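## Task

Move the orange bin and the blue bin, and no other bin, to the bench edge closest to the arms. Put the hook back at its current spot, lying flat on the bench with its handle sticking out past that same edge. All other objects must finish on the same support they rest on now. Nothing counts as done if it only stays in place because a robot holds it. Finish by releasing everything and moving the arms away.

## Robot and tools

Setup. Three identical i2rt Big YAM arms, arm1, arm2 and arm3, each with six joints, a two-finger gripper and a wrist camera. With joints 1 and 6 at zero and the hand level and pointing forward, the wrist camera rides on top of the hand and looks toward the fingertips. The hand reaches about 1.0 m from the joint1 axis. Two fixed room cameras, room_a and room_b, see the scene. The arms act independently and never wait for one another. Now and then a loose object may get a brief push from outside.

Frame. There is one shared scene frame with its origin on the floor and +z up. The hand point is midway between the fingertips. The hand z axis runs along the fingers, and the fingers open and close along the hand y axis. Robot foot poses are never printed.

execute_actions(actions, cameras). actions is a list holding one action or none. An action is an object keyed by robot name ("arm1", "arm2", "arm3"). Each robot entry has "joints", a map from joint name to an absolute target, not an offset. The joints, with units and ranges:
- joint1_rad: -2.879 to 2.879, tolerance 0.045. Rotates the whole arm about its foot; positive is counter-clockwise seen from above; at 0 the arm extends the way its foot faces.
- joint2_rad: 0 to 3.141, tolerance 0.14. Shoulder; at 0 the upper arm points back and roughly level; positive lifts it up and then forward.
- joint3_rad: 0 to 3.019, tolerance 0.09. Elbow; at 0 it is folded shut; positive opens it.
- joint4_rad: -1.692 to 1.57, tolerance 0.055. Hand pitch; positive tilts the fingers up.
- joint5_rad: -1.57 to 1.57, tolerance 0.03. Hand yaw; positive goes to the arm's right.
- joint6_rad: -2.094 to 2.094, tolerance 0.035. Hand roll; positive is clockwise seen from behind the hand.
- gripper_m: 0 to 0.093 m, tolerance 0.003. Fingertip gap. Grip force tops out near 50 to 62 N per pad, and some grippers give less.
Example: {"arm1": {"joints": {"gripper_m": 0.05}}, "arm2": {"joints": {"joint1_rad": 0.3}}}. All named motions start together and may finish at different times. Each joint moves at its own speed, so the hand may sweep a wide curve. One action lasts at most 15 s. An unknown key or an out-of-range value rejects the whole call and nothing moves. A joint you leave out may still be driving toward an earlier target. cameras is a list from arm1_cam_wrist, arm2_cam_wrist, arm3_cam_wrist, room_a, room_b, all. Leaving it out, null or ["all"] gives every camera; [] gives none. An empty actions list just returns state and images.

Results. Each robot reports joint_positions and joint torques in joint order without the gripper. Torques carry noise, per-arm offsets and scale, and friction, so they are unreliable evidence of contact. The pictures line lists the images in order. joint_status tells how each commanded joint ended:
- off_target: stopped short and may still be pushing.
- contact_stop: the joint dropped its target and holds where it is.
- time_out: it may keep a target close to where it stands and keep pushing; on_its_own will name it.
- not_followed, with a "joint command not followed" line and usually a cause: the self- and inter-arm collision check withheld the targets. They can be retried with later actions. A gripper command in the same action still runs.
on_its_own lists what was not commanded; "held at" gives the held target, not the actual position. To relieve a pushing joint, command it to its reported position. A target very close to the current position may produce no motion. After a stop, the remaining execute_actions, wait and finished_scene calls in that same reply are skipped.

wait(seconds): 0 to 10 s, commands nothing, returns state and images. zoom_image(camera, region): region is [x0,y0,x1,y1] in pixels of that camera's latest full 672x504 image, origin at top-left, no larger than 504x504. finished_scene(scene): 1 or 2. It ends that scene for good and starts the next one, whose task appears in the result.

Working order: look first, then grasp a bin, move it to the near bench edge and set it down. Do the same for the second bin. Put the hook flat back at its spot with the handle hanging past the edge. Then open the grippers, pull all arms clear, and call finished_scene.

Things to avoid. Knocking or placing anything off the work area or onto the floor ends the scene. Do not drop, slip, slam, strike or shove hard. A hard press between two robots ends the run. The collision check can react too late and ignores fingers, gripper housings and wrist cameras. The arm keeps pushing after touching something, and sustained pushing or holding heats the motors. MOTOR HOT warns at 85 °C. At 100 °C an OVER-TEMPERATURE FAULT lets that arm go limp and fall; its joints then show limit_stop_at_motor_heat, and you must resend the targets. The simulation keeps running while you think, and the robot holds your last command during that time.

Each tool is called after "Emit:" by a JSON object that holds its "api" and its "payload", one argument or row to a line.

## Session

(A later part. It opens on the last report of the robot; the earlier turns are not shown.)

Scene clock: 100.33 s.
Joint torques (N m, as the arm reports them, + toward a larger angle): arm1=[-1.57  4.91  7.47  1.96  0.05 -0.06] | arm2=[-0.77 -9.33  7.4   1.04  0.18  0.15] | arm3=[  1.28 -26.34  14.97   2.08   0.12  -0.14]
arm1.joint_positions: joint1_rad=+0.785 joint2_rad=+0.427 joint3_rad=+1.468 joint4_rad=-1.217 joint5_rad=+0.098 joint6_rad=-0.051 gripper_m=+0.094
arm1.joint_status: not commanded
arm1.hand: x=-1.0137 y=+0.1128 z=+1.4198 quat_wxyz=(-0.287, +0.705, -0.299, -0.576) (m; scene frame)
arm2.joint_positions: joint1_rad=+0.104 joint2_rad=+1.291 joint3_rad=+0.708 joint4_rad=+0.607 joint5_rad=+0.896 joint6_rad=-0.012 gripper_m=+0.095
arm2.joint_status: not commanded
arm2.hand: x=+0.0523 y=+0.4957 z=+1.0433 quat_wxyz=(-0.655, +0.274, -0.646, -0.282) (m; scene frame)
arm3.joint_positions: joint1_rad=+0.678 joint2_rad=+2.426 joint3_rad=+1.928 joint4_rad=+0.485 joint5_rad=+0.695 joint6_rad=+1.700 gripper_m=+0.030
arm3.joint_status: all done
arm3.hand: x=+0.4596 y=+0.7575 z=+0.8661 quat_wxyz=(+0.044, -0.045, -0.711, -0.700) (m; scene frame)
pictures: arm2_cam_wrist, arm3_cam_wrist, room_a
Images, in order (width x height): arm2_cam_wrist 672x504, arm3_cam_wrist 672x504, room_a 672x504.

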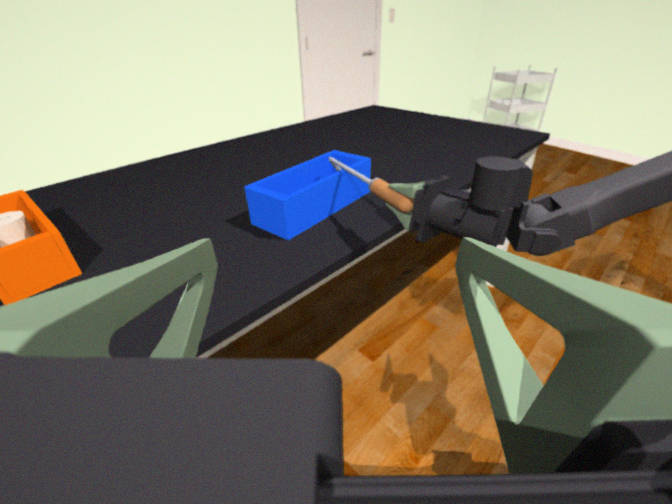

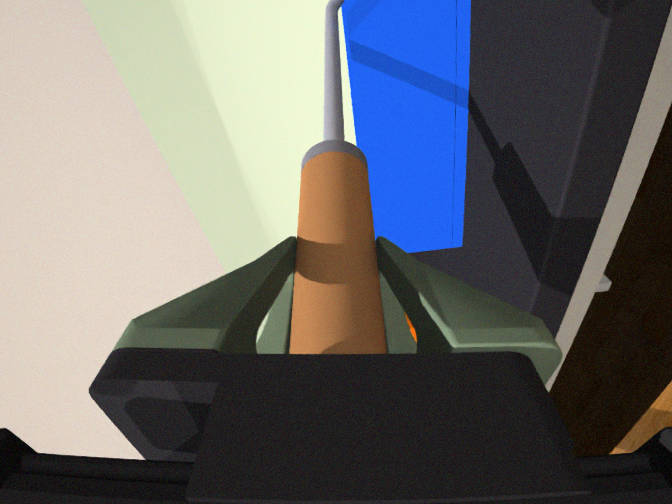

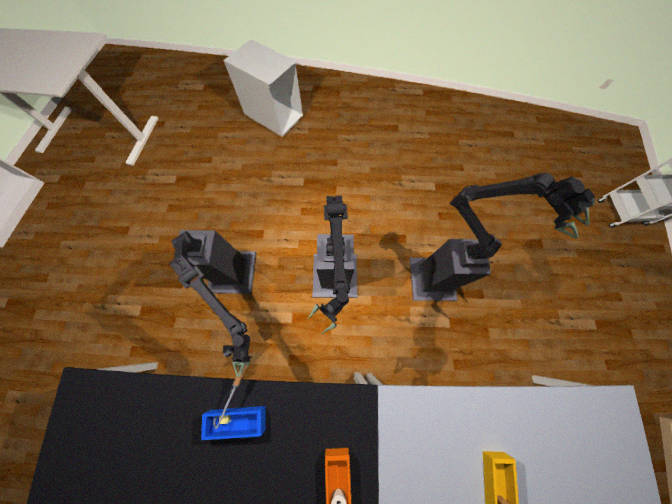

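Emit:
{"api": "execute_actions", "payload": {
  "actions": [
    {"arm3":{"joints":{"joint1_rad":0.45,"joint5_rad":0.46,"joint2_rad":2.14,"joint3_rad":1.455,"joint4_rad":0.72}}}
  ],
  "cameras": ["arm2_cam_wrist","room_a"]
}}

Emit:
{"api": "execute_actions", "payload": {
  "actions": [
    {"arm3":{"joints":{"joint1_rad":0.2,"joint5_rad":0.21,"joint2_rad":1.87,"joint3_rad":0.955,"joint4_rad":0.94}}}
  ],
  "cameras": ["arm2_cam_wrist","room_a","arm3_cam_wrist"]
}}

Scene clock: 107.43 s.
Joint torques (N m, as the arm reports them, + toward a larger angle): arm1=[-1.57  4.92  7.48  1.96  0.05 -0.07] | arm2=[-0.78 -9.33  7.46  0.96  0.19  0.13] | arm3=[  0.15 -21.77  11.17   2.6    0.11  -0.22]
arm1.joint_positions: joint1_rad=+0.785 joint2_rad=+0.427 joint3_rad=+1.468 joint4_rad=-1.217 joint5_rad=+0.098 joint6_rad=-0.051 gripper_m=+0.094
arm1.joint_status: not commanded
arm1.hand: x=-1.0137 y=+0.1128 z=+1.4198 quat_wxyz=(-0.287, +0.705, -0.299, -0.576) (m; scene frame)
arm2.joint_positions: joint1_rad=+0.104 joint2_rad=+1.291 joint3_rad=+0.708 joint4_rad=+0.607 joint5_rad=+0.896 joint6_rad=-0.012 gripper_m=+0.095
arm2.joint_status: not commanded
arm2.hand: x=+0.0523 y=+0.4957 z=+1.0433 quat_wxyz=(-0.655, +0.274, -0.646, -0.282) (m; scene frame)
arm3.joint_positions: joint1_rad=+0.459 joint2_rad=+2.169 joint3_rad=+1.438 joint4_rad=+0.692 joint5_rad=+0.459 joint6_rad=+1.709 gripper_m=+0.030
arm3.joint_status: all done
arm3.hand: x=+0.6469 y=+0.7495 z=+0.8640 quat_wxyz=(+0.049, -0.039, -0.720, -0.691) (m; scene frame)
pictures: arm2_cam_wrist, room_a
Images, in order (width x height): arm2_cam_wrist 672x504, room_a 672x504.

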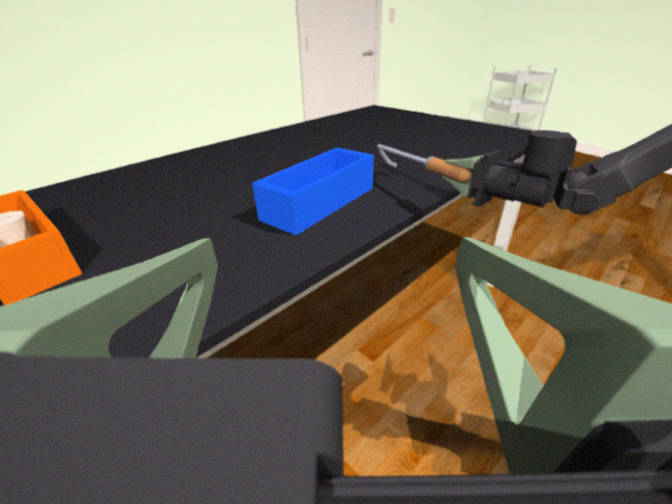

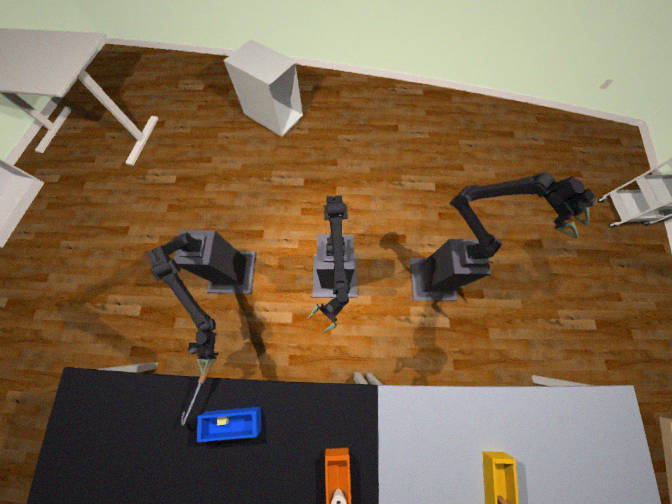

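Scene clock: 108.90 s.
Joint torques (N m, as the arm reports them, + toward a larger angle): arm1=[-1.55  4.93  7.47  1.96  0.05 -0.07] | arm2=[-0.87 -9.4   7.38  0.97  0.17  0.12] | arm3=[  0.57 -15.97   9.47   2.82   0.19  -0.22]
arm1.joint_positions: joint1_rad=+0.785 joint2_rad=+0.427 joint3_rad=+1.468 joint4_rad=-1.217 joint5_rad=+0.098 joint6_rad=-0.051 gripper_m=+0.094
arm1.joint_status: not commanded
arm1.hand: x=-1.0137 y=+0.1128 z=+1.4198 quat_wxyz=(-0.287, +0.705, -0.299, -0.576) (m; scene frame)
arm2.joint_positions: joint1_rad=+0.104 joint2_rad=+1.291 joint3_rad=+0.708 joint4_rad=+0.607 joint5_rad=+0.896 joint6_rad=-0.012 gripper_m=+0.095
arm2.joint_status: not commanded
arm2.hand: x=+0.0523 y=+0.4957 z=+1.0433 quat_wxyz=(-0.655, +0.274, -0.646, -0.282) (m; scene frame)
arm3.joint_positions: joint1_rad=+0.206 joint2_rad=+1.892 joint3_rad=+0.938 joint4_rad=+0.909 joint5_rad=+0.209 joint6_rad=+1.709 gripper_m=+0.030
arm3.joint_status: all done
arm3.hand: x=+0.8339 y=+0.6600 z=+0.8680 quat_wxyz=(+0.051, -0.043, -0.723, -0.687) (m; scene frame)
pictures: arm2_cam_wrist, arm3_cam_wrist, room_a
Images, in order (width x height): arm2_cam_wrist 672x504, arm3_cam_wrist 672x504, room_a 672x504.

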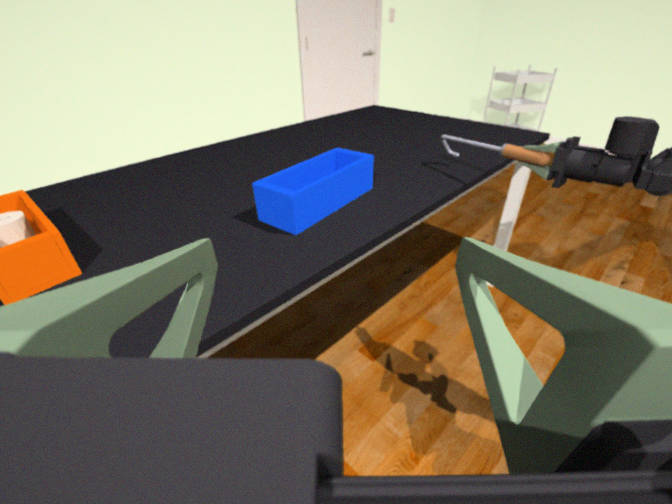

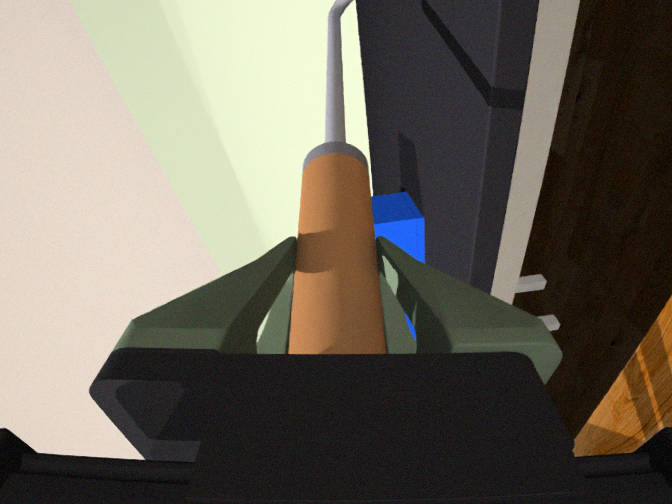

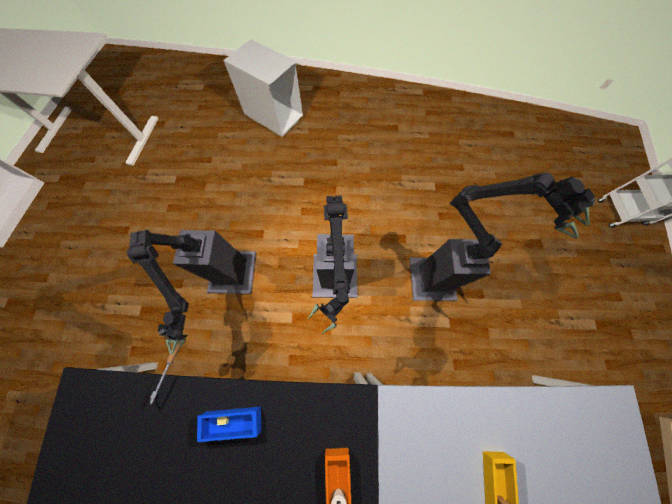

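Emit:
{"api": "execute_actions", "payload": {
  "actions": [
    {"arm3":{"joints":{"joint3_rad":1.32,"joint5_rad":0,"joint4_rad":0.8}}}
  ],
  "cameras": []
}}

Emit:
{"api": "execute_actions", "payload": {
  "actions": [
    {"arm3":{"joints":{"joint1_rad":0.47}}}
  ],
  "cameras": []
}}

Emit:
{"api": "execute_actions", "payload": {
  "actions": [
    {"arm3":{"joints":{"joint2_rad":2.06}}}
  ],
  "cameras": ["arm2_cam_wrist","room_a"]
}}

Scene clock: 115.93 s.
Joint torques (N m, as the arm reports them, + toward a larger angle): arm1=[-1.59  4.91  7.47  1.95  0.06 -0.06] | arm2=[-0.97 -9.55  7.38  1.01  0.21  0.12] | arm3=[  0.57 -18.64  15.39   2.97   0.07  -0.23]
arm1.joint_positions: joint1_rad=+0.785 joint2_rad=+0.427 joint3_rad=+1.468 joint4_rad=-1.217 joint5_rad=+0.098 joint6_rad=-0.051 gripper_m=+0.094
arm1.joint_status: not commanded
arm1.hand: x=-1.0137 y=+0.1128 z=+1.4198 quat_wxyz=(-0.287, +0.705, -0.299, -0.576) (m; scene frame)
arm2.joint_positions: joint1_rad=+0.104 joint2_rad=+1.291 joint3_rad=+0.708 joint4_rad=+0.607 joint5_rad=+0.896 joint6_rad=-0.012 gripper_m=+0.095
arm2.joint_status: not commanded
arm2.hand: x=+0.0523 y=+0.4957 z=+1.0433 quat_wxyz=(-0.655, +0.274, -0.646, -0.282) (m; scene frame)
arm3.joint_positions: joint1_rad=+0.206 joint2_rad=+1.893 joint3_rad=+1.267 joint4_rad=+0.767 joint5_rad=+0.001 joint6_rad=+1.710 gripper_m=+0.030
arm3.joint_status: all done
arm3.hand: x=+0.7803 y=+0.7414 z=+1.0012 quat_wxyz=(+0.137, +0.025, -0.657, -0.741) (m; scene frame)
pictures: none
No camera images: the call's "cameras" was empty. Leave "cameras" out to get every camera's image.

Scene clock: 117.47 s.
Joint torques (N m, as the arm reports them, + toward a larger angle): arm1=[-1.56  4.92  7.47  1.96  0.05 -0.06] | arm2=[-1.   -9.17  7.42  0.97  0.18  0.13] | arm3=[  1.63 -18.37  15.36   2.99   0.07  -0.23]
arm1.joint_positions: joint1_rad=+0.785 joint2_rad=+0.427 joint3_rad=+1.468 joint4_rad=-1.217 joint5_rad=+0.098 joint6_rad=-0.051 gripper_m=+0.094
arm1.joint_status: not commanded
arm1.hand: x=-1.0137 y=+0.1128 z=+1.4198 quat_wxyz=(-0.287, +0.705, -0.299, -0.576) (m; scene frame)
arm2.joint_positions: joint1_rad=+0.104 joint2_rad=+1.291 joint3_rad=+0.708 joint4_rad=+0.607 joint5_rad=+0.896 joint6_rad=-0.012 gripper_m=+0.095
arm2.joint_status: not commanded
arm2.hand: x=+0.0523 y=+0.4957 z=+1.0433 quat_wxyz=(-0.655, +0.274, -0.646, -0.282) (m; scene frame)
arm3.joint_positions: joint1_rad=+0.462 joint2_rad=+1.893 joint3_rad=+1.267 joint4_rad=+0.767 joint5_rad=+0.002 joint6_rad=+1.710 gripper_m=+0.030
arm3.joint_status: all done
arm3.hand: x=+0.5984 y=+0.6751 z=+1.0024 quat_wxyz=(+0.230, +0.108, -0.648, -0.718) (m; scene frame)
pictures: none
No camera images: the call's "cameras" was empty. Leave "cameras" out to get every camera's image.

Scene clock: 118.37 s.
Joint torques (N m, as the arm reports them, + toward a larger angle): arm1=[-1.55  4.92  7.47  1.96  0.05 -0.06] | arm2=[-0.8  -9.46  7.4   1.05  0.16  0.14] | arm3=[  1.34 -18.14  13.36   1.18   0.07   0.14]
arm1.joint_positions: joint1_rad=+0.785 joint2_rad=+0.427 joint3_rad=+1.468 joint4_rad=-1.217 joint5_rad=+0.098 joint6_rad=-0.051 gripper_m=+0.094
arm1.joint_status: not commanded
arm1.hand: x=-1.0137 y=+0.1128 z=+1.4198 quat_wxyz=(-0.287, +0.705, -0.299, -0.576) (m; scene frame)
arm2.joint_positions: joint1_rad=+0.104 joint2_rad=+1.291 joint3_rad=+0.708 joint4_rad=+0.607 joint5_rad=+0.896 joint6_rad=-0.012 gripper_m=+0.095
arm2.joint_status: not commanded
arm2.hand: x=+0.0523 y=+0.4957 z=+1.0433 quat_wxyz=(-0.655, +0.274, -0.646, -0.282) (m; scene frame)
arm3.joint_positions: joint1_rad=+0.465 joint2_rad=+2.061 joint3_rad=+1.278 joint4_rad=+0.815 joint5_rad=+0.000 joint6_rad=+1.668 gripper_m=+0.030
arm3.joint_status: all done
arm3.hand: x=+0.5875 y=+0.6887 z=+0.8946 quat_wxyz=(+0.207, +0.131, -0.684, -0.687) (m; scene frame)
pictures: arm2_cam_wrist, room_a
Images, in order (width x height): arm2_cam_wrist 672x504, room_a 672x504.

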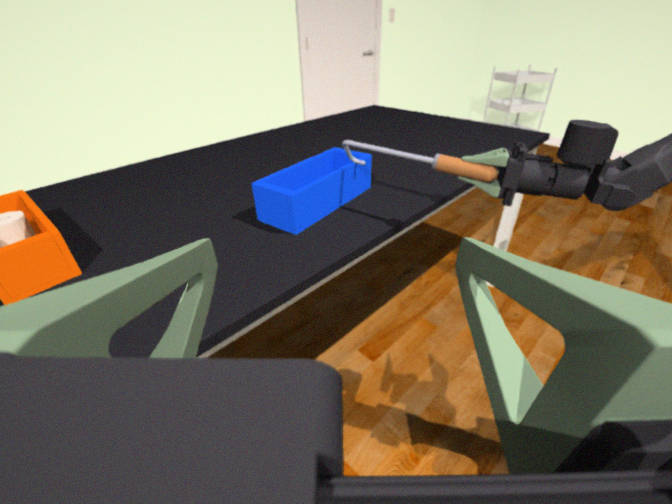

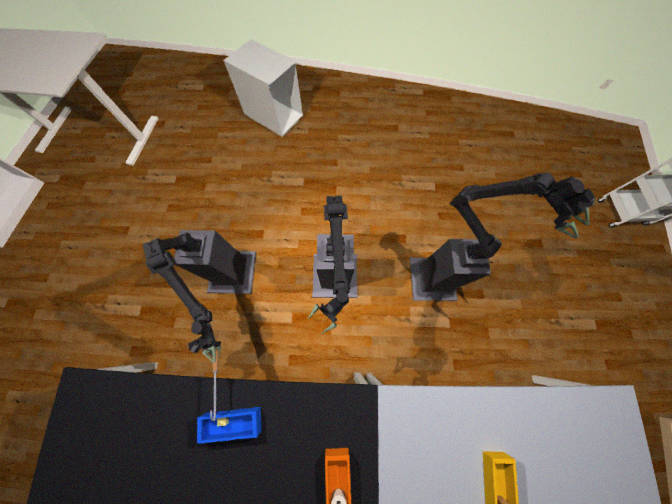

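On the rim; extend 4 cm more.

Emit:
{"api": "execute_actions", "payload": {
  "actions": [
    {"arm3":{"joints":{"joint1_rad":0.44,"joint3_rad":1.48,"joint4_rad":0.72}}}
  ],
  "cameras": []
}}

Emit:
{"api": "execute_actions", "payload": {
  "actions": [
    {"arm3":{"joints":{"joint2_rad":2.16}}}
  ],
  "cameras": ["arm2_cam_wrist","room_a"]
}}

Scene clock: 121.97 s.
Joint torques (N m, as the arm reports them, + toward a larger angle): arm1=[-1.56  4.93  7.47  1.96  0.05 -0.06] | arm2=[-0.87 -9.16  7.42  1.02  0.17  0.11] | arm3=[  0.66 -19.36  17.47   2.58   0.06  -0.18]
arm1.joint_positions: joint1_rad=+0.785 joint2_rad=+0.427 joint3_rad=+1.468 joint4_rad=-1.217 joint5_rad=+0.098 joint6_rad=-0.051 gripper_m=+0.094
arm1.joint_status: not commanded
arm1.hand: x=-1.0137 y=+0.1128 z=+1.4198 quat_wxyz=(-0.287, +0.705, -0.299, -0.576) (m; scene frame)
arm2.joint_positions: joint1_rad=+0.104 joint2_rad=+1.291 joint3_rad=+0.708 joint4_rad=+0.607 joint5_rad=+0.896 joint6_rad=-0.012 gripper_m=+0.095
arm2.joint_status: not commanded
arm2.hand: x=+0.0523 y=+0.4957 z=+1.0433 quat_wxyz=(-0.655, +0.274, -0.646, -0.282) (m; scene frame)
arm3.joint_positions: joint1_rad=+0.446 joint2_rad=+2.066 joint3_rad=+1.403 joint4_rad=+0.698 joint5_rad=+0.000 joint6_rad=+1.700 gripper_m=+0.030
arm3.joint_status: all done
arm3.hand: x=+0.5862 y=+0.7238 z=+0.9276 quat_wxyz=(+0.211, +0.113, -0.687, -0.686) (m; scene frame)
pictures: none
No camera images: the call's "cameras" was empty. Leave "cameras" out to get every camera's image.

Scene clock: 122.70 s.
Joint torques (N m, as the arm reports them, + toward a larger angle): arm1=[-1.57  4.92  7.47  1.96  0.05 -0.06] | arm2=[-0.7  -9.33  7.45  1.07  0.17  0.12] | arm3=[  0.14 -16.94  14.43   1.75   0.12   0.1 ]
arm1.joint_positions: joint1_rad=+0.785 joint2_rad=+0.427 joint3_rad=+1.468 joint4_rad=-1.217 joint5_rad=+0.098 joint6_rad=-0.051 gripper_m=+0.094
arm1.joint_status: not commanded
arm1.hand: x=-1.0137 y=+0.1128 z=+1.4198 quat_wxyz=(-0.287, +0.705, -0.299, -0.576) (m; scene frame)
arm2.joint_positions: joint1_rad=+0.104 joint2_rad=+1.291 joint3_rad=+0.708 joint4_rad=+0.607 joint5_rad=+0.896 joint6_rad=-0.012 gripper_m=+0.095
arm2.joint_status: not commanded
arm2.hand: x=+0.0523 y=+0.4957 z=+1.0433 quat_wxyz=(-0.655, +0.274, -0.646, -0.282) (m; scene frame)
arm3.joint_positions: joint1_rad=+0.446 joint2_rad=+2.130 joint3_rad=+1.433 joint4_rad=+0.722 joint5_rad=+0.000 joint6_rad=+1.681 gripper_m=+0.030
arm3.joint_status: all done
arm3.hand: x=+0.5814 y=+0.7332 z=+0.8996 quat_wxyz=(+0.204, +0.120, -0.689, -0.685) (m; scene frame)
pictures: arm2_cam_wrist, room_a
Images, in order (width x height): arm2_cam_wrist 672x504, room_a 672x504.

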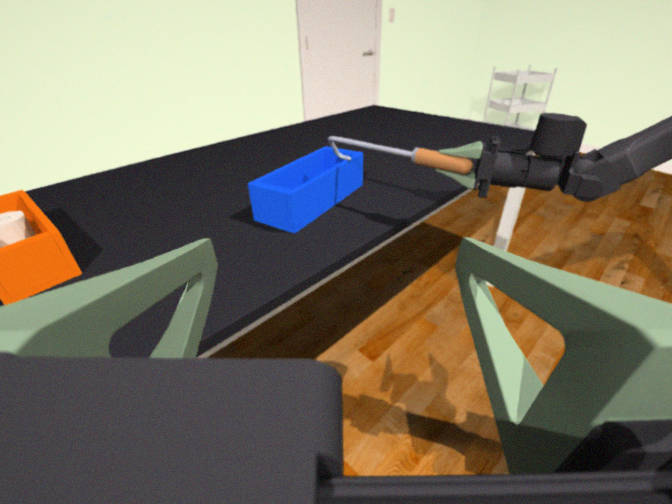

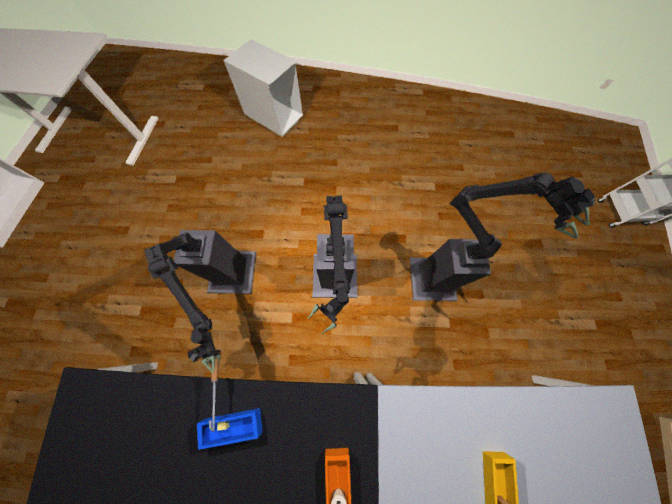

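Emit:
{"api": "execute_actions", "payload": {
  "actions": [
    {"arm3":{"joints":{"joint1_rad":0.42,"joint3_rad":1.6}}}
  ],
  "cameras": []
}}

Emit:
{"api": "execute_actions", "payload": {
  "actions": [
    {"arm3":{"joints":{"joint2_rad":2.24,"joint4_rad":0.64}}}
  ],
  "cameras": ["arm2_cam_wrist","room_a"]
}}

Scene clock: 126.17 s.
Joint torques (N m, as the arm reports them, + toward a larger angle): arm1=[-1.56  4.9   7.48  1.96  0.05 -0.06] | arm2=[-0.78 -9.02  7.36  1.09  0.18  0.12] | arm3=[  0.33 -21.43  18.52   2.63   0.1   -0.13]
arm1.joint_positions: joint1_rad=+0.785 joint2_rad=+0.427 joint3_rad=+1.468 joint4_rad=-1.217 joint5_rad=+0.098 joint6_rad=-0.051 gripper_m=+0.094
arm1.joint_status: not commanded
arm1.hand: x=-1.0137 y=+0.1128 z=+1.4198 quat_wxyz=(-0.287, +0.705, -0.299, -0.576) (m; scene frame)
arm2.joint_positions: joint1_rad=+0.104 joint2_rad=+1.291 joint3_rad=+0.708 joint4_rad=+0.607 joint5_rad=+0.896 joint6_rad=-0.012 gripper_m=+0.095
arm2.joint_status: not commanded
arm2.hand: x=+0.0523 y=+0.4957 z=+1.0433 quat_wxyz=(-0.655, +0.274, -0.646, -0.282) (m; scene frame)
arm3.joint_positions: joint1_rad=+0.426 joint2_rad=+2.170 joint3_rad=+1.514 joint4_rad=+0.698 joint5_rad=+0.000 joint6_rad=+1.700 gripper_m=+0.030
arm3.joint_status: all done
arm3.hand: x=+0.5875 y=+0.7593 z=+0.9054 quat_wxyz=(+0.205, +0.106, -0.685, -0.691) (m; scene frame)
pictures: none
No camera images: the call's "cameras" was empty. Leave "cameras" out to get every camera's image.

Scene clock: 126.93 s.
Joint torques (N m, as the arm reports them, + toward a larger angle): arm1=[-1.57  4.89  7.47  1.96  0.05 -0.06] | arm2=[-0.73 -9.31  7.4   1.1   0.17  0.16] | arm3=[  0.74 -19.64  15.26   1.54   0.15  -0.06]
arm1.joint_positions: joint1_rad=+0.785 joint2_rad=+0.427 joint3_rad=+1.468 joint4_rad=-1.217 joint5_rad=+0.098 joint6_rad=-0.051 gripper_m=+0.094
arm1.joint_status: not commanded
arm1.hand: x=-1.0137 y=+0.1128 z=+1.4198 quat_wxyz=(-0.287, +0.705, -0.299, -0.576) (m; scene frame)
arm2.joint_positions: joint1_rad=+0.104 joint2_rad=+1.291 joint3_rad=+0.708 joint4_rad=+0.607 joint5_rad=+0.896 joint6_rad=-0.012 gripper_m=+0.095
arm2.joint_status: not commanded
arm2.hand: x=+0.0523 y=+0.4957 z=+1.0433 quat_wxyz=(-0.655, +0.274, -0.646, -0.282) (m; scene frame)
arm3.joint_positions: joint1_rad=+0.426 joint2_rad=+2.229 joint3_rad=+1.545 joint4_rad=+0.645 joint5_rad=+0.000 joint6_rad=+1.692 gripper_m=+0.030
arm3.joint_status: all done
arm3.hand: x=+0.5834 y=+0.7674 z=+0.8604 quat_wxyz=(+0.195, +0.113, -0.713, -0.664) (m; scene frame)
pictures: arm2_cam_wrist, room_a
Images, in order (width x height): arm2_cam_wrist 672x504, room_a 672x504.

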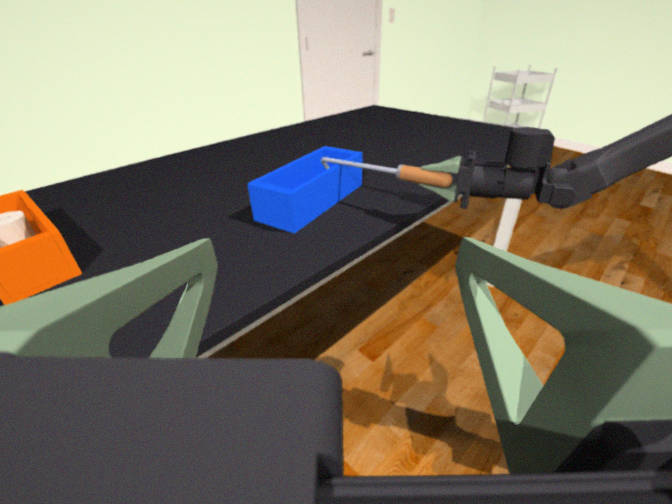

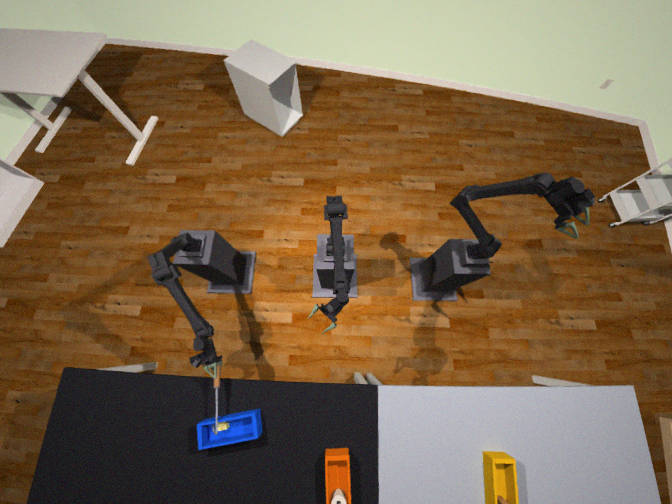

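Emit:
{"api": "execute_actions", "payload": {
  "actions": [
    {"arm3":{"joints":{"joint2_rad":2.055,"joint3_rad":1.28,"joint4_rad":0.79}}}
  ],
  "cameras": []
}}

Emit:
{"api": "execute_actions", "payload": {
  "actions": [
    {"arm3":{"joints":{"joint1_rad":0.2}}}
  ],
  "cameras": ["room_a"]
}}

Emit:
{"api": "execute_actions", "payload": {
  "actions": [
    {"arm3":{"joints":{"joint1_rad":-0.05}}}
  ],
  "cameras": ["room_a"]
}}

Emit:
{"api": "execute_actions", "payload": {
  "actions": [
    {"arm3":{"joints":{"joint2_rad":1.88,"joint3_rad":0.955,"joint4_rad":0.94}}}
  ],
  "cameras": ["arm2_cam_wrist","room_a","arm3_cam_wrist"]
}}

Scene clock: 132.53 s.
Joint torques (N m, as the arm reports them, + toward a larger angle): arm1=[-1.57  4.92  7.47  1.96  0.05 -0.06] | arm2=[-0.91 -9.37  7.39  0.96  0.18  0.12] | arm3=[  0.05 -21.12   8.47   3.04   0.17  -0.12]
arm1.joint_positions: joint1_rad=+0.785 joint2_rad=+0.427 joint3_rad=+1.468 joint4_rad=-1.217 joint5_rad=+0.098 joint6_rad=-0.051 gripper_m=+0.094
arm1.joint_status: not commanded
arm1.hand: x=-1.0137 y=+0.1128 z=+1.4198 quat_wxyz=(-0.287, +0.705, -0.299, -0.576) (m; scene frame)
arm2.joint_positions: joint1_rad=+0.104 joint2_rad=+1.291 joint3_rad=+0.708 joint4_rad=+0.607 joint5_rad=+0.896 joint6_rad=-0.012 gripper_m=+0.095
arm2.joint_status: not commanded
arm2.hand: x=+0.0523 y=+0.4957 z=+1.0433 quat_wxyz=(-0.655, +0.274, -0.646, -0.282) (m; scene frame)
arm3.joint_positions: joint1_rad=+0.425 joint2_rad=+2.087 joint3_rad=+1.284 joint4_rad=+0.759 joint5_rad=-0.002 joint6_rad=+1.697 gripper_m=+0.030
arm3.joint_status: all done
arm3.hand: x=+0.6135 y=+0.7039 z=+0.8636 quat_wxyz=(+0.196, +0.112, -0.715, -0.662) (m; scene frame)
pictures: none
No camera images: the call's "cameras" was empty. Leave "cameras" out to get every camera's image.

Scene clock: 133.93 s.
Joint torques (N m, as the arm reports them, + toward a larger angle): arm1=[-1.58  4.93  7.47  1.96  0.05 -0.06] | arm2=[-0.75 -9.42  7.44  1.12  0.19  0.11] | arm3=[  1.79 -20.55   8.83   2.91  -0.05  -0.14]
arm1.joint_positions: joint1_rad=+0.785 joint2_rad=+0.427 joint3_rad=+1.468 joint4_rad=-1.217 joint5_rad=+0.098 joint6_rad=-0.051 gripper_m=+0.094
arm1.joint_status: not commanded
arm1.hand: x=-1.0137 y=+0.1128 z=+1.4198 quat_wxyz=(-0.287, +0.705, -0.299, -0.576) (m; scene frame)
arm2.joint_positions: joint1_rad=+0.104 joint2_rad=+1.291 joint3_rad=+0.708 joint4_rad=+0.607 joint5_rad=+0.896 joint6_rad=-0.012 gripper_m=+0.095
arm2.joint_status: not commanded
arm2.hand: x=+0.0523 y=+0.4957 z=+1.0433 quat_wxyz=(-0.655, +0.274, -0.646, -0.282) (m; scene frame)
arm3.joint_positions: joint1_rad=+0.191 joint2_rad=+2.087 joint3_rad=+1.281 joint4_rad=+0.762 joint5_rad=+0.005 joint6_rad=+1.698 gripper_m=+0.030
arm3.joint_status: all done
arm3.hand: x=+0.7876 y=+0.7615 z=+0.8616 quat_wxyz=(+0.115, +0.026, -0.724, -0.680) (m; scene frame)
pictures: room_a
Images, in order (width x height): room_a 672x504.

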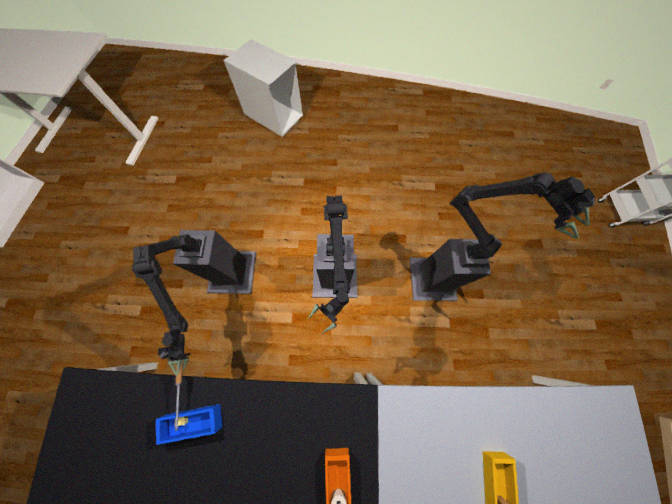

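Scene clock: 135.40 s.
Joint torques (N m, as the arm reports them, + toward a larger angle): arm1=[-1.57  4.94  7.47  1.96  0.05 -0.06] | arm2=[-0.95 -9.33  7.39  1.    0.18  0.14] | arm3=[  1.53 -20.15   9.3    2.73  -0.01  -0.18]
arm1.joint_positions: joint1_rad=+0.785 joint2_rad=+0.427 joint3_rad=+1.468 joint4_rad=-1.217 joint5_rad=+0.098 joint6_rad=-0.051 gripper_m=+0.094
arm1.joint_status: not commanded
arm1.hand: x=-1.0137 y=+0.1128 z=+1.4198 quat_wxyz=(-0.287, +0.705, -0.299, -0.576) (m; scene frame)
arm2.joint_positions: joint1_rad=+0.104 joint2_rad=+1.291 joint3_rad=+0.708 joint4_rad=+0.607 joint5_rad=+0.896 joint6_rad=-0.012 gripper_m=+0.095
arm2.joint_status: not commanded
arm2.hand: x=+0.0523 y=+0.4957 z=+1.0433 quat_wxyz=(-0.655, +0.274, -0.646, -0.282) (m; scene frame)
arm3.joint_positions: joint1_rad=-0.058 joint2_rad=+2.087 joint3_rad=+1.277 joint4_rad=+0.764 joint5_rad=+0.003 joint6_rad=+1.700 gripper_m=+0.030
arm3.joint_status: all done
arm3.hand: x=+0.9799 y=+0.7760 z=+0.8592 quat_wxyz=(+0.030, -0.064, -0.722, -0.688) (m; scene frame)
pictures: room_a
Images, in order (width x height): room_a 672x504.

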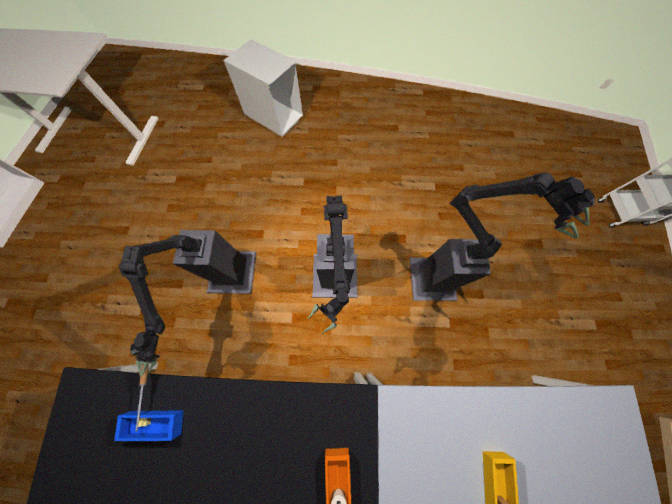

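Scene clock: 136.47 s.
Joint torques (N m, as the arm reports them, + toward a larger angle): arm1=[-1.56  4.94  7.47  1.96  0.05 -0.06] | arm2=[-0.33 -9.26  7.39  0.98  0.17  0.11] | arm3=[  2.13 -16.99   8.28   3.26   0.    -0.17]
arm1.joint_positions: joint1_rad=+0.785 joint2_rad=+0.427 joint3_rad=+1.468 joint4_rad=-1.217 joint5_rad=+0.098 joint6_rad=-0.051 gripper_m=+0.094
arm1.joint_status: not commanded
arm1.hand: x=-1.0137 y=+0.1128 z=+1.4198 quat_wxyz=(-0.287, +0.705, -0.299, -0.576) (m; scene frame)
arm2.joint_positions: joint1_rad=+0.104 joint2_rad=+1.291 joint3_rad=+0.708 joint4_rad=+0.607 joint5_rad=+0.896 joint6_rad=-0.012 gripper_m=+0.095
arm2.joint_status: not commanded
arm2.hand: x=+0.0523 y=+0.4957 z=+1.0433 quat_wxyz=(-0.655, +0.274, -0.646, -0.282) (m; scene frame)
arm3.joint_positions: joint1_rad=-0.058 joint2_rad=+1.907 joint3_rad=+0.951 joint4_rad=+0.903 joint5_rad=+0.002 joint6_rad=+1.700 gripper_m=+0.030
arm3.joint_status: all done
arm3.hand: x=+0.9756 y=+0.6760 z=+0.8618 quat_wxyz=(+0.031, -0.064, -0.725, -0.685) (m; scene frame)
pictures: arm2_cam_wrist, arm3_cam_wrist, room_a
Images, in order (width x height): arm2_cam_wrist 672x504, arm3_cam_wrist 672x504, room_a 672x504.

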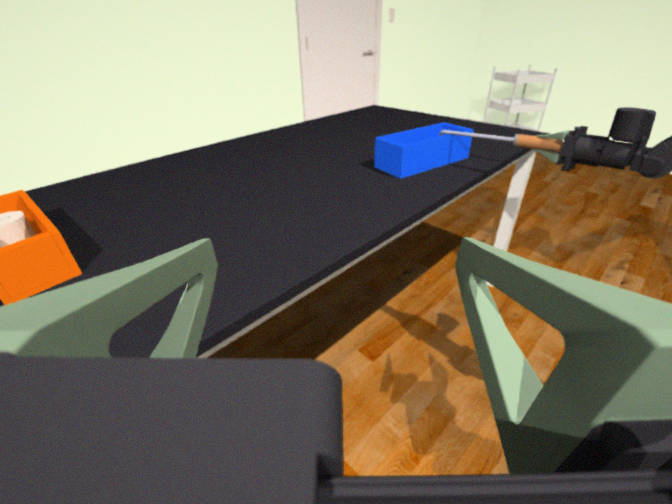

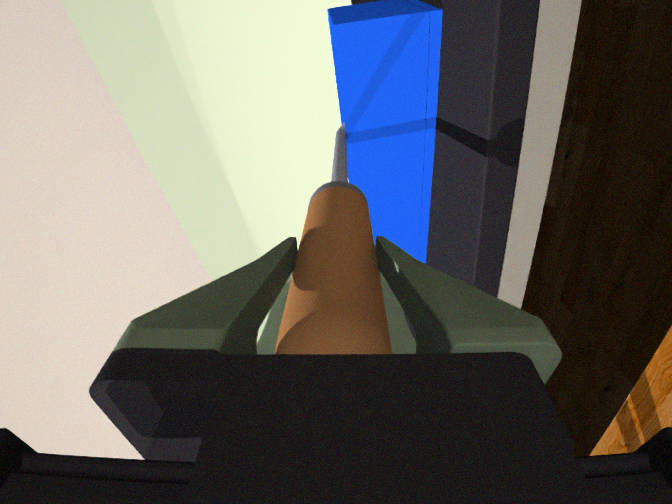

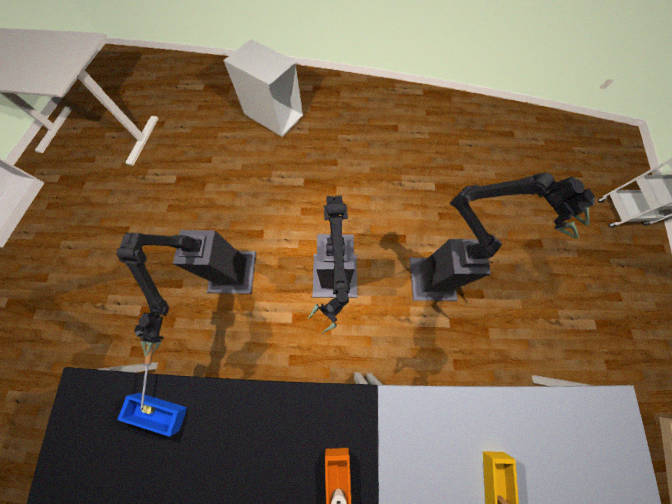

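Emit:
{"api": "execute_actions", "payload": {
  "actions": [
    {"arm3":{"joints":{"joint1_rad":0.03,"joint2_rad":1.74,"joint3_rad":0.71,"joint4_rad":1.05}}}
  ],
  "cameras": ["arm2_cam_wrist","room_a"]
}}

Emit:
{"api": "execute_actions", "payload": {
  "actions": [
    {"arm3":{"joints":{"joint3_rad":0.9,"joint4_rad":1.12}}}
  ],
  "cameras": ["arm2_cam_wrist","room_a"]
}}

Scene clock: 139.87 s.
Joint torques (N m, as the arm reports them, + toward a larger angle): arm1=[-1.57  4.91  7.47  1.96  0.05 -0.06] | arm2=[-0.81 -9.53  7.49  1.1   0.17  0.14] | arm3=[  0.47 -14.23   7.46   3.32   0.16  -0.18]
arm1.joint_positions: joint1_rad=+0.785 joint2_rad=+0.427 joint3_rad=+1.468 joint4_rad=-1.217 joint5_rad=+0.098 joint6_rad=-0.051 gripper_m=+0.094
arm1.joint_status: not commanded
arm1.hand: x=-1.0137 y=+0.1128 z=+1.4198 quat_wxyz=(-0.287, +0.705, -0.299, -0.576) (m; scene frame)
arm2.joint_positions: joint1_rad=+0.104 joint2_rad=+1.291 joint3_rad=+0.708 joint4_rad=+0.607 joint5_rad=+0.896 joint6_rad=-0.012 gripper_m=+0.095
arm2.joint_status: not commanded
arm2.hand: x=+0.0523 y=+0.4957 z=+1.0433 quat_wxyz=(-0.655, +0.274, -0.646, -0.282) (m; scene frame)
arm3.joint_positions: joint1_rad=+0.037 joint2_rad=+1.767 joint3_rad=+0.704 joint4_rad=+1.008 joint5_rad=-0.002 joint6_rad=+1.700 gripper_m=+0.030
arm3.joint_status: all done
arm3.hand: x=+0.9148 y=+0.5926 z=+0.8634 quat_wxyz=(+0.065, -0.028, -0.728, -0.682) (m; scene frame)
pictures: arm2_cam_wrist, room_a
Images, in order (width x height): arm2_cam_wrist 672x504, room_a 672x504.

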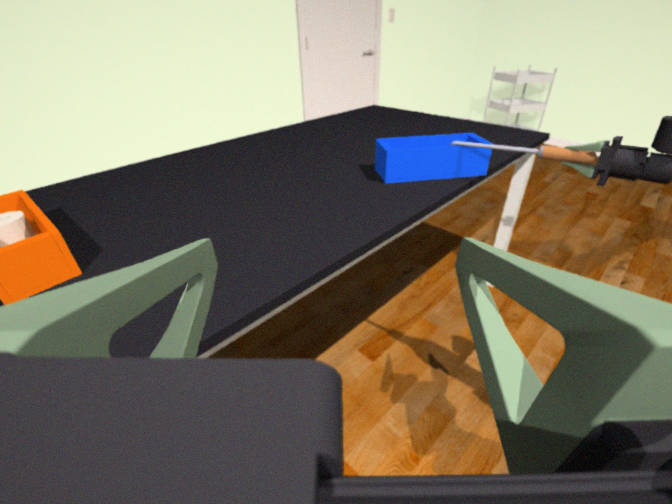

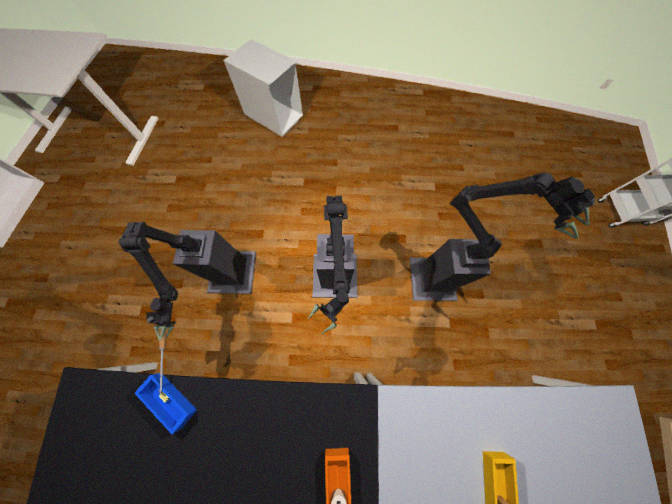

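Scene clock: 141.07 s.
Joint torques (N m, as the arm reports them, + toward a larger angle): arm1=[-1.57  4.94  7.47  1.97  0.05 -0.06] | arm2=[-0.79 -9.19  7.35  1.05  0.16  0.14] | arm3=[  0.2  -15.75  12.61   3.2    0.16  -0.12]
arm1.joint_positions: joint1_rad=+0.785 joint2_rad=+0.427 joint3_rad=+1.468 joint4_rad=-1.217 joint5_rad=+0.098 joint6_rad=-0.051 gripper_m=+0.094
arm1.joint_status: not commanded
arm1.hand: x=-1.0137 y=+0.1128 z=+1.4198 quat_wxyz=(-0.287, +0.705, -0.299, -0.576) (m; scene frame)
arm2.joint_positions: joint1_rad=+0.104 joint2_rad=+1.291 joint3_rad=+0.708 joint4_rad=+0.607 joint5_rad=+0.896 joint6_rad=-0.012 gripper_m=+0.095
arm2.joint_status: not commanded
arm2.hand: x=+0.0523 y=+0.4957 z=+1.0433 quat_wxyz=(-0.655, +0.274, -0.646, -0.282) (m; scene frame)
arm3.joint_positions: joint1_rad=+0.037 joint2_rad=+1.767 joint3_rad=+0.854 joint4_rad=+1.082 joint5_rad=-0.002 joint6_rad=+1.700 gripper_m=+0.030
arm3.joint_status: all done
arm3.hand: x=+0.9129 y=+0.6377 z=+0.9498 quat_wxyz=(+0.072, -0.026, -0.646, -0.759) (m; scene frame)
pictures: arm2_cam_wrist, room_a
Images, in order (width x height): arm2_cam_wrist 672x504, room_a 672x504.

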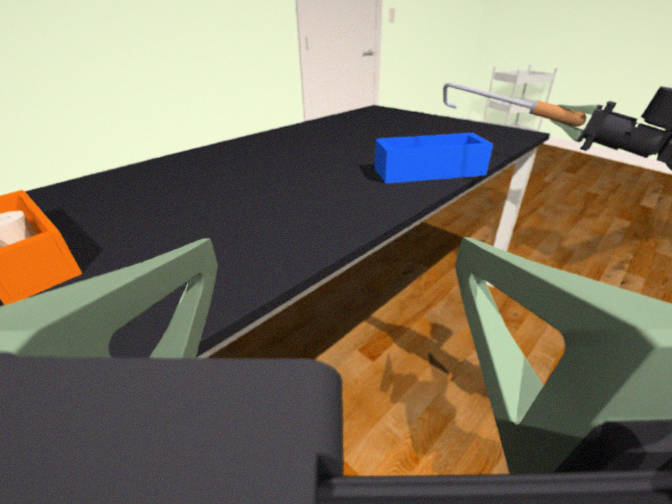

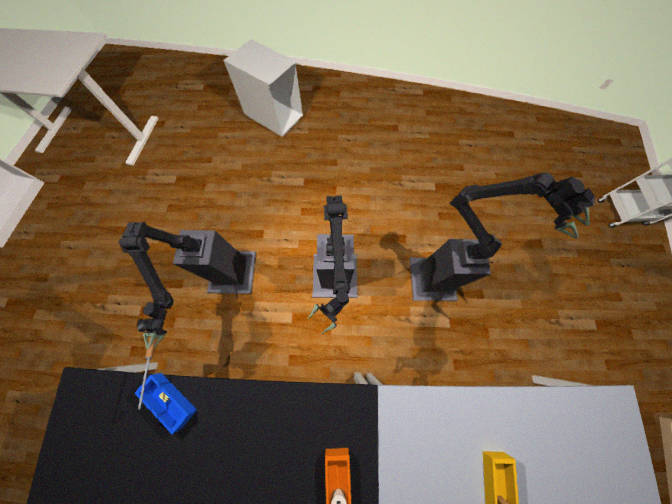

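Corner at the edge; acceptable. Handoff, carefully staged.

Emit:
{"api": "execute_actions", "payload": {
  "actions": [
    {"arm3":{"joints":{"joint1_rad":0.68,"joint5_rad":0.696,"joint3_rad":1.5,"joint4_rad":0.9}}}
  ],
  "cameras": []
}}

Emit:
{"api": "execute_actions", "payload": {
  "actions": [
    {"arm3":{"joints":{"joint2_rad":2.15,"joint3_rad":1.97,"joint4_rad":0.6,"joint6_rad":1.2}}}
  ],
  "cameras": []
}}

Emit:
{"api": "execute_actions", "payload": {
  "actions": [
    {"arm3":{"joints":{"joint2_rad":2.47}}}
  ],
  "cameras": ["arm2_cam_wrist","arm3_cam_wrist"]
}}

Scene clock: 148.37 s.
Joint torques (N m, as the arm reports them, + toward a larger angle): arm1=[-1.57  4.94  7.47  1.97  0.06 -0.06] | arm2=[-1.03 -8.9   7.43  1.06  0.17  0.12] | arm3=[  1.95 -17.11  17.45   2.31  -0.5   -0.13]
arm1.joint_positions: joint1_rad=+0.785 joint2_rad=+0.427 joint3_rad=+1.468 joint4_rad=-1.217 joint5_rad=+0.098 joint6_rad=-0.051 gripper_m=+0.094
arm1.joint_status: not commanded
arm1.hand: x=-1.0137 y=+0.1128 z=+1.4198 quat_wxyz=(-0.287, +0.705, -0.299, -0.576) (m; scene frame)
arm2.joint_positions: joint1_rad=+0.104 joint2_rad=+1.291 joint3_rad=+0.708 joint4_rad=+0.607 joint5_rad=+0.896 joint6_rad=-0.012 gripper_m=+0.095
arm2.joint_status: not commanded
arm2.hand: x=+0.0523 y=+0.4957 z=+1.0433 quat_wxyz=(-0.655, +0.274, -0.646, -0.282) (m; scene frame)
arm3.joint_positions: joint1_rad=+0.674 joint2_rad=+1.763 joint3_rad=+1.436 joint4_rad=+0.870 joint5_rad=+0.705 joint6_rad=+1.700 gripper_m=+0.030
arm3.joint_status: all done
arm3.hand: x=+0.5896 y=+0.6113 z=+1.1956 quat_wxyz=(+0.170, -0.163, -0.529, -0.815) (m; scene frame)
pictures: none
No camera images: the call's "cameras" was empty. Leave "cameras" out to get every camera's image.

Scene clock: 149.90 s.
Joint torques (N m, as the arm reports them, + toward a larger angle): arm1=[-1.56  4.91  7.47  1.96  0.05 -0.06] | arm2=[-0.92 -9.3   7.41  1.03  0.18  0.12] | arm3=[  1.84 -25.7   19.74   2.74  -0.14  -0.27]
arm1.joint_positions: joint1_rad=+0.785 joint2_rad=+0.427 joint3_rad=+1.468 joint4_rad=-1.217 joint5_rad=+0.098 joint6_rad=-0.051 gripper_m=+0.094
arm1.joint_status: not commanded
arm1.hand: x=-1.0137 y=+0.1128 z=+1.4198 quat_wxyz=(-0.287, +0.705, -0.299, -0.576) (m; scene frame)
arm2.joint_positions: joint1_rad=+0.104 joint2_rad=+1.291 joint3_rad=+0.708 joint4_rad=+0.607 joint5_rad=+0.896 joint6_rad=-0.012 gripper_m=+0.095
arm2.joint_status: not commanded
arm2.hand: x=+0.0523 y=+0.4957 z=+1.0433 quat_wxyz=(-0.655, +0.274, -0.646, -0.282) (m; scene frame)
arm3.joint_positions: joint1_rad=+0.674 joint2_rad=+2.202 joint3_rad=+1.886 joint4_rad=+0.568 joint5_rad=+0.700 joint6_rad=+1.212 gripper_m=+0.030
arm3.joint_status: all done
arm3.hand: x=+0.4840 y=+0.7365 z=+1.0520 quat_wxyz=(-0.083, +0.052, -0.636, -0.765) (m; scene frame)
pictures: none
No camera images: the call's "cameras" was empty. Leave "cameras" out to get every camera's image.

Scene clock: 151.37 s.
Joint torques (N m, as the arm reports them, + toward a larger angle): arm1=[-1.56  4.93  7.47  1.96  0.05 -0.06] | arm2=[-0.61 -9.07  7.43  1.03  0.18  0.13] | arm3=[  1.4  -26.67  14.39   2.28   0.08  -0.08]
arm1.joint_positions: joint1_rad=+0.785 joint2_rad=+0.427 joint3_rad=+1.468 joint4_rad=-1.217 joint5_rad=+0.098 joint6_rad=-0.051 gripper_m=+0.094
arm1.joint_status: not commanded
arm1.hand: x=-1.0137 y=+0.1128 z=+1.4198 quat_wxyz=(-0.287, +0.705, -0.299, -0.576) (m; scene frame)
arm2.joint_positions: joint1_rad=+0.104 joint2_rad=+1.291 joint3_rad=+0.708 joint4_rad=+0.607 joint5_rad=+0.896 joint6_rad=-0.012 gripper_m=+0.095
arm2.joint_status: not commanded
arm2.hand: x=+0.0523 y=+0.4957 z=+1.0433 quat_wxyz=(-0.655, +0.274, -0.646, -0.282) (m; scene frame)
arm3.joint_positions: joint1_rad=+0.679 joint2_rad=+2.521 joint3_rad=+1.928 joint4_rad=+0.581 joint5_rad=+0.696 joint6_rad=+1.198 gripper_m=+0.030
arm3.joint_status: all done
arm3.hand: x=+0.4597 y=+0.7554 z=+0.8027 quat_wxyz=(-0.131, +0.133, -0.700, -0.689) (m; scene frame)
pictures: arm2_cam_wrist, arm3_cam_wrist
Images, in order (width x height): arm2_cam_wrist 672x504, arm3_cam_wrist 672x504.

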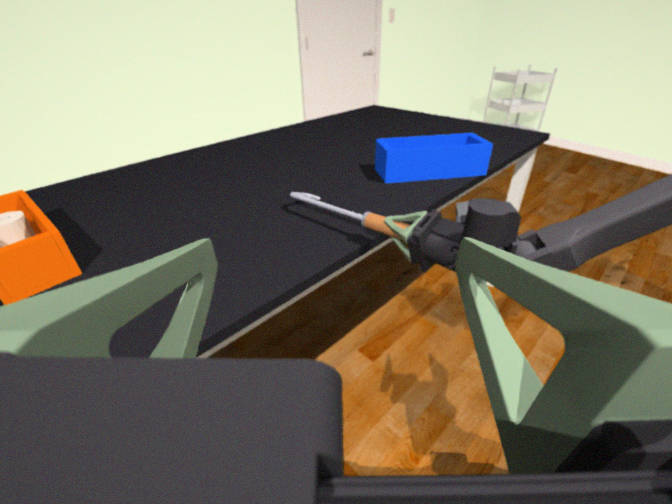

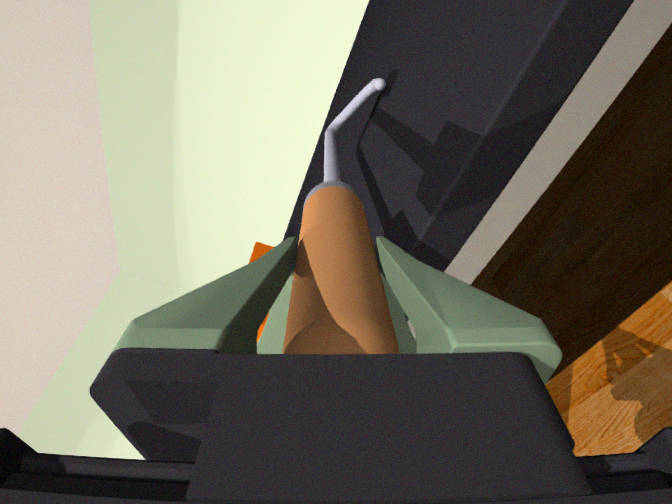

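Emit:
{"api": "execute_actions", "payload": {
  "actions": [
    {"arm3":{"joints":{"joint2_rad":2.575,"joint4_rad":0.64,"joint6_rad":0.8}}}
  ],
  "cameras": ["arm3_cam_wrist"]
}}

Scene clock: 154.10 s.
Joint torques (N m, as the arm reports them, + toward a larger angle): arm1=[-1.61  4.89  7.46  1.96  0.06 -0.07] | arm2=[-0.76 -9.34  7.37  1.06  0.17  0.14] | arm3=[  1.3  -22.48  14.     2.22   0.15  -0.24]
arm1.joint_positions: joint1_rad=+0.785 joint2_rad=+0.427 joint3_rad=+1.468 joint4_rad=-1.217 joint5_rad=+0.098 joint6_rad=-0.051 gripper_m=+0.094
arm1.joint_status: not commanded
arm1.hand: x=-1.0137 y=+0.1128 z=+1.4198 quat_wxyz=(-0.287, +0.705, -0.299, -0.576) (m; scene frame)
arm2.joint_positions: joint1_rad=+0.104 joint2_rad=+1.291 joint3_rad=+0.708 joint4_rad=+0.607 joint5_rad=+0.896 joint6_rad=-0.012 gripper_m=+0.095
arm2.joint_status: not commanded
arm2.hand: x=+0.0523 y=+0.4957 z=+1.0433 quat_wxyz=(-0.655, +0.274, -0.646, -0.282) (m; scene frame)
arm3.joint_positions: joint1_rad=+0.679 joint2_rad=+2.563 joint3_rad=+1.928 joint4_rad=+0.620 joint5_rad=+0.696 joint6_rad=+0.813 gripper_m=+0.030
arm3.joint_status: all done
arm3.hand: x=+0.4609 y=+0.7530 z=+0.7743 quat_wxyz=(-0.261, +0.265, -0.662, -0.651) (m; scene frame)
pictures: arm3_cam_wrist
Images, in order (width x height): arm3_cam_wrist 672x504.

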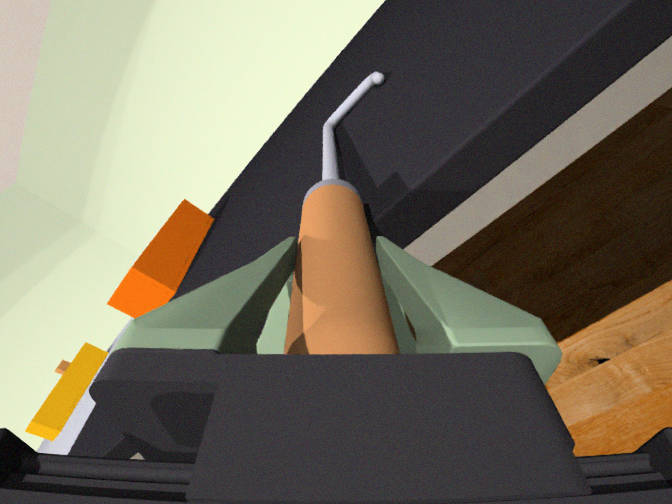

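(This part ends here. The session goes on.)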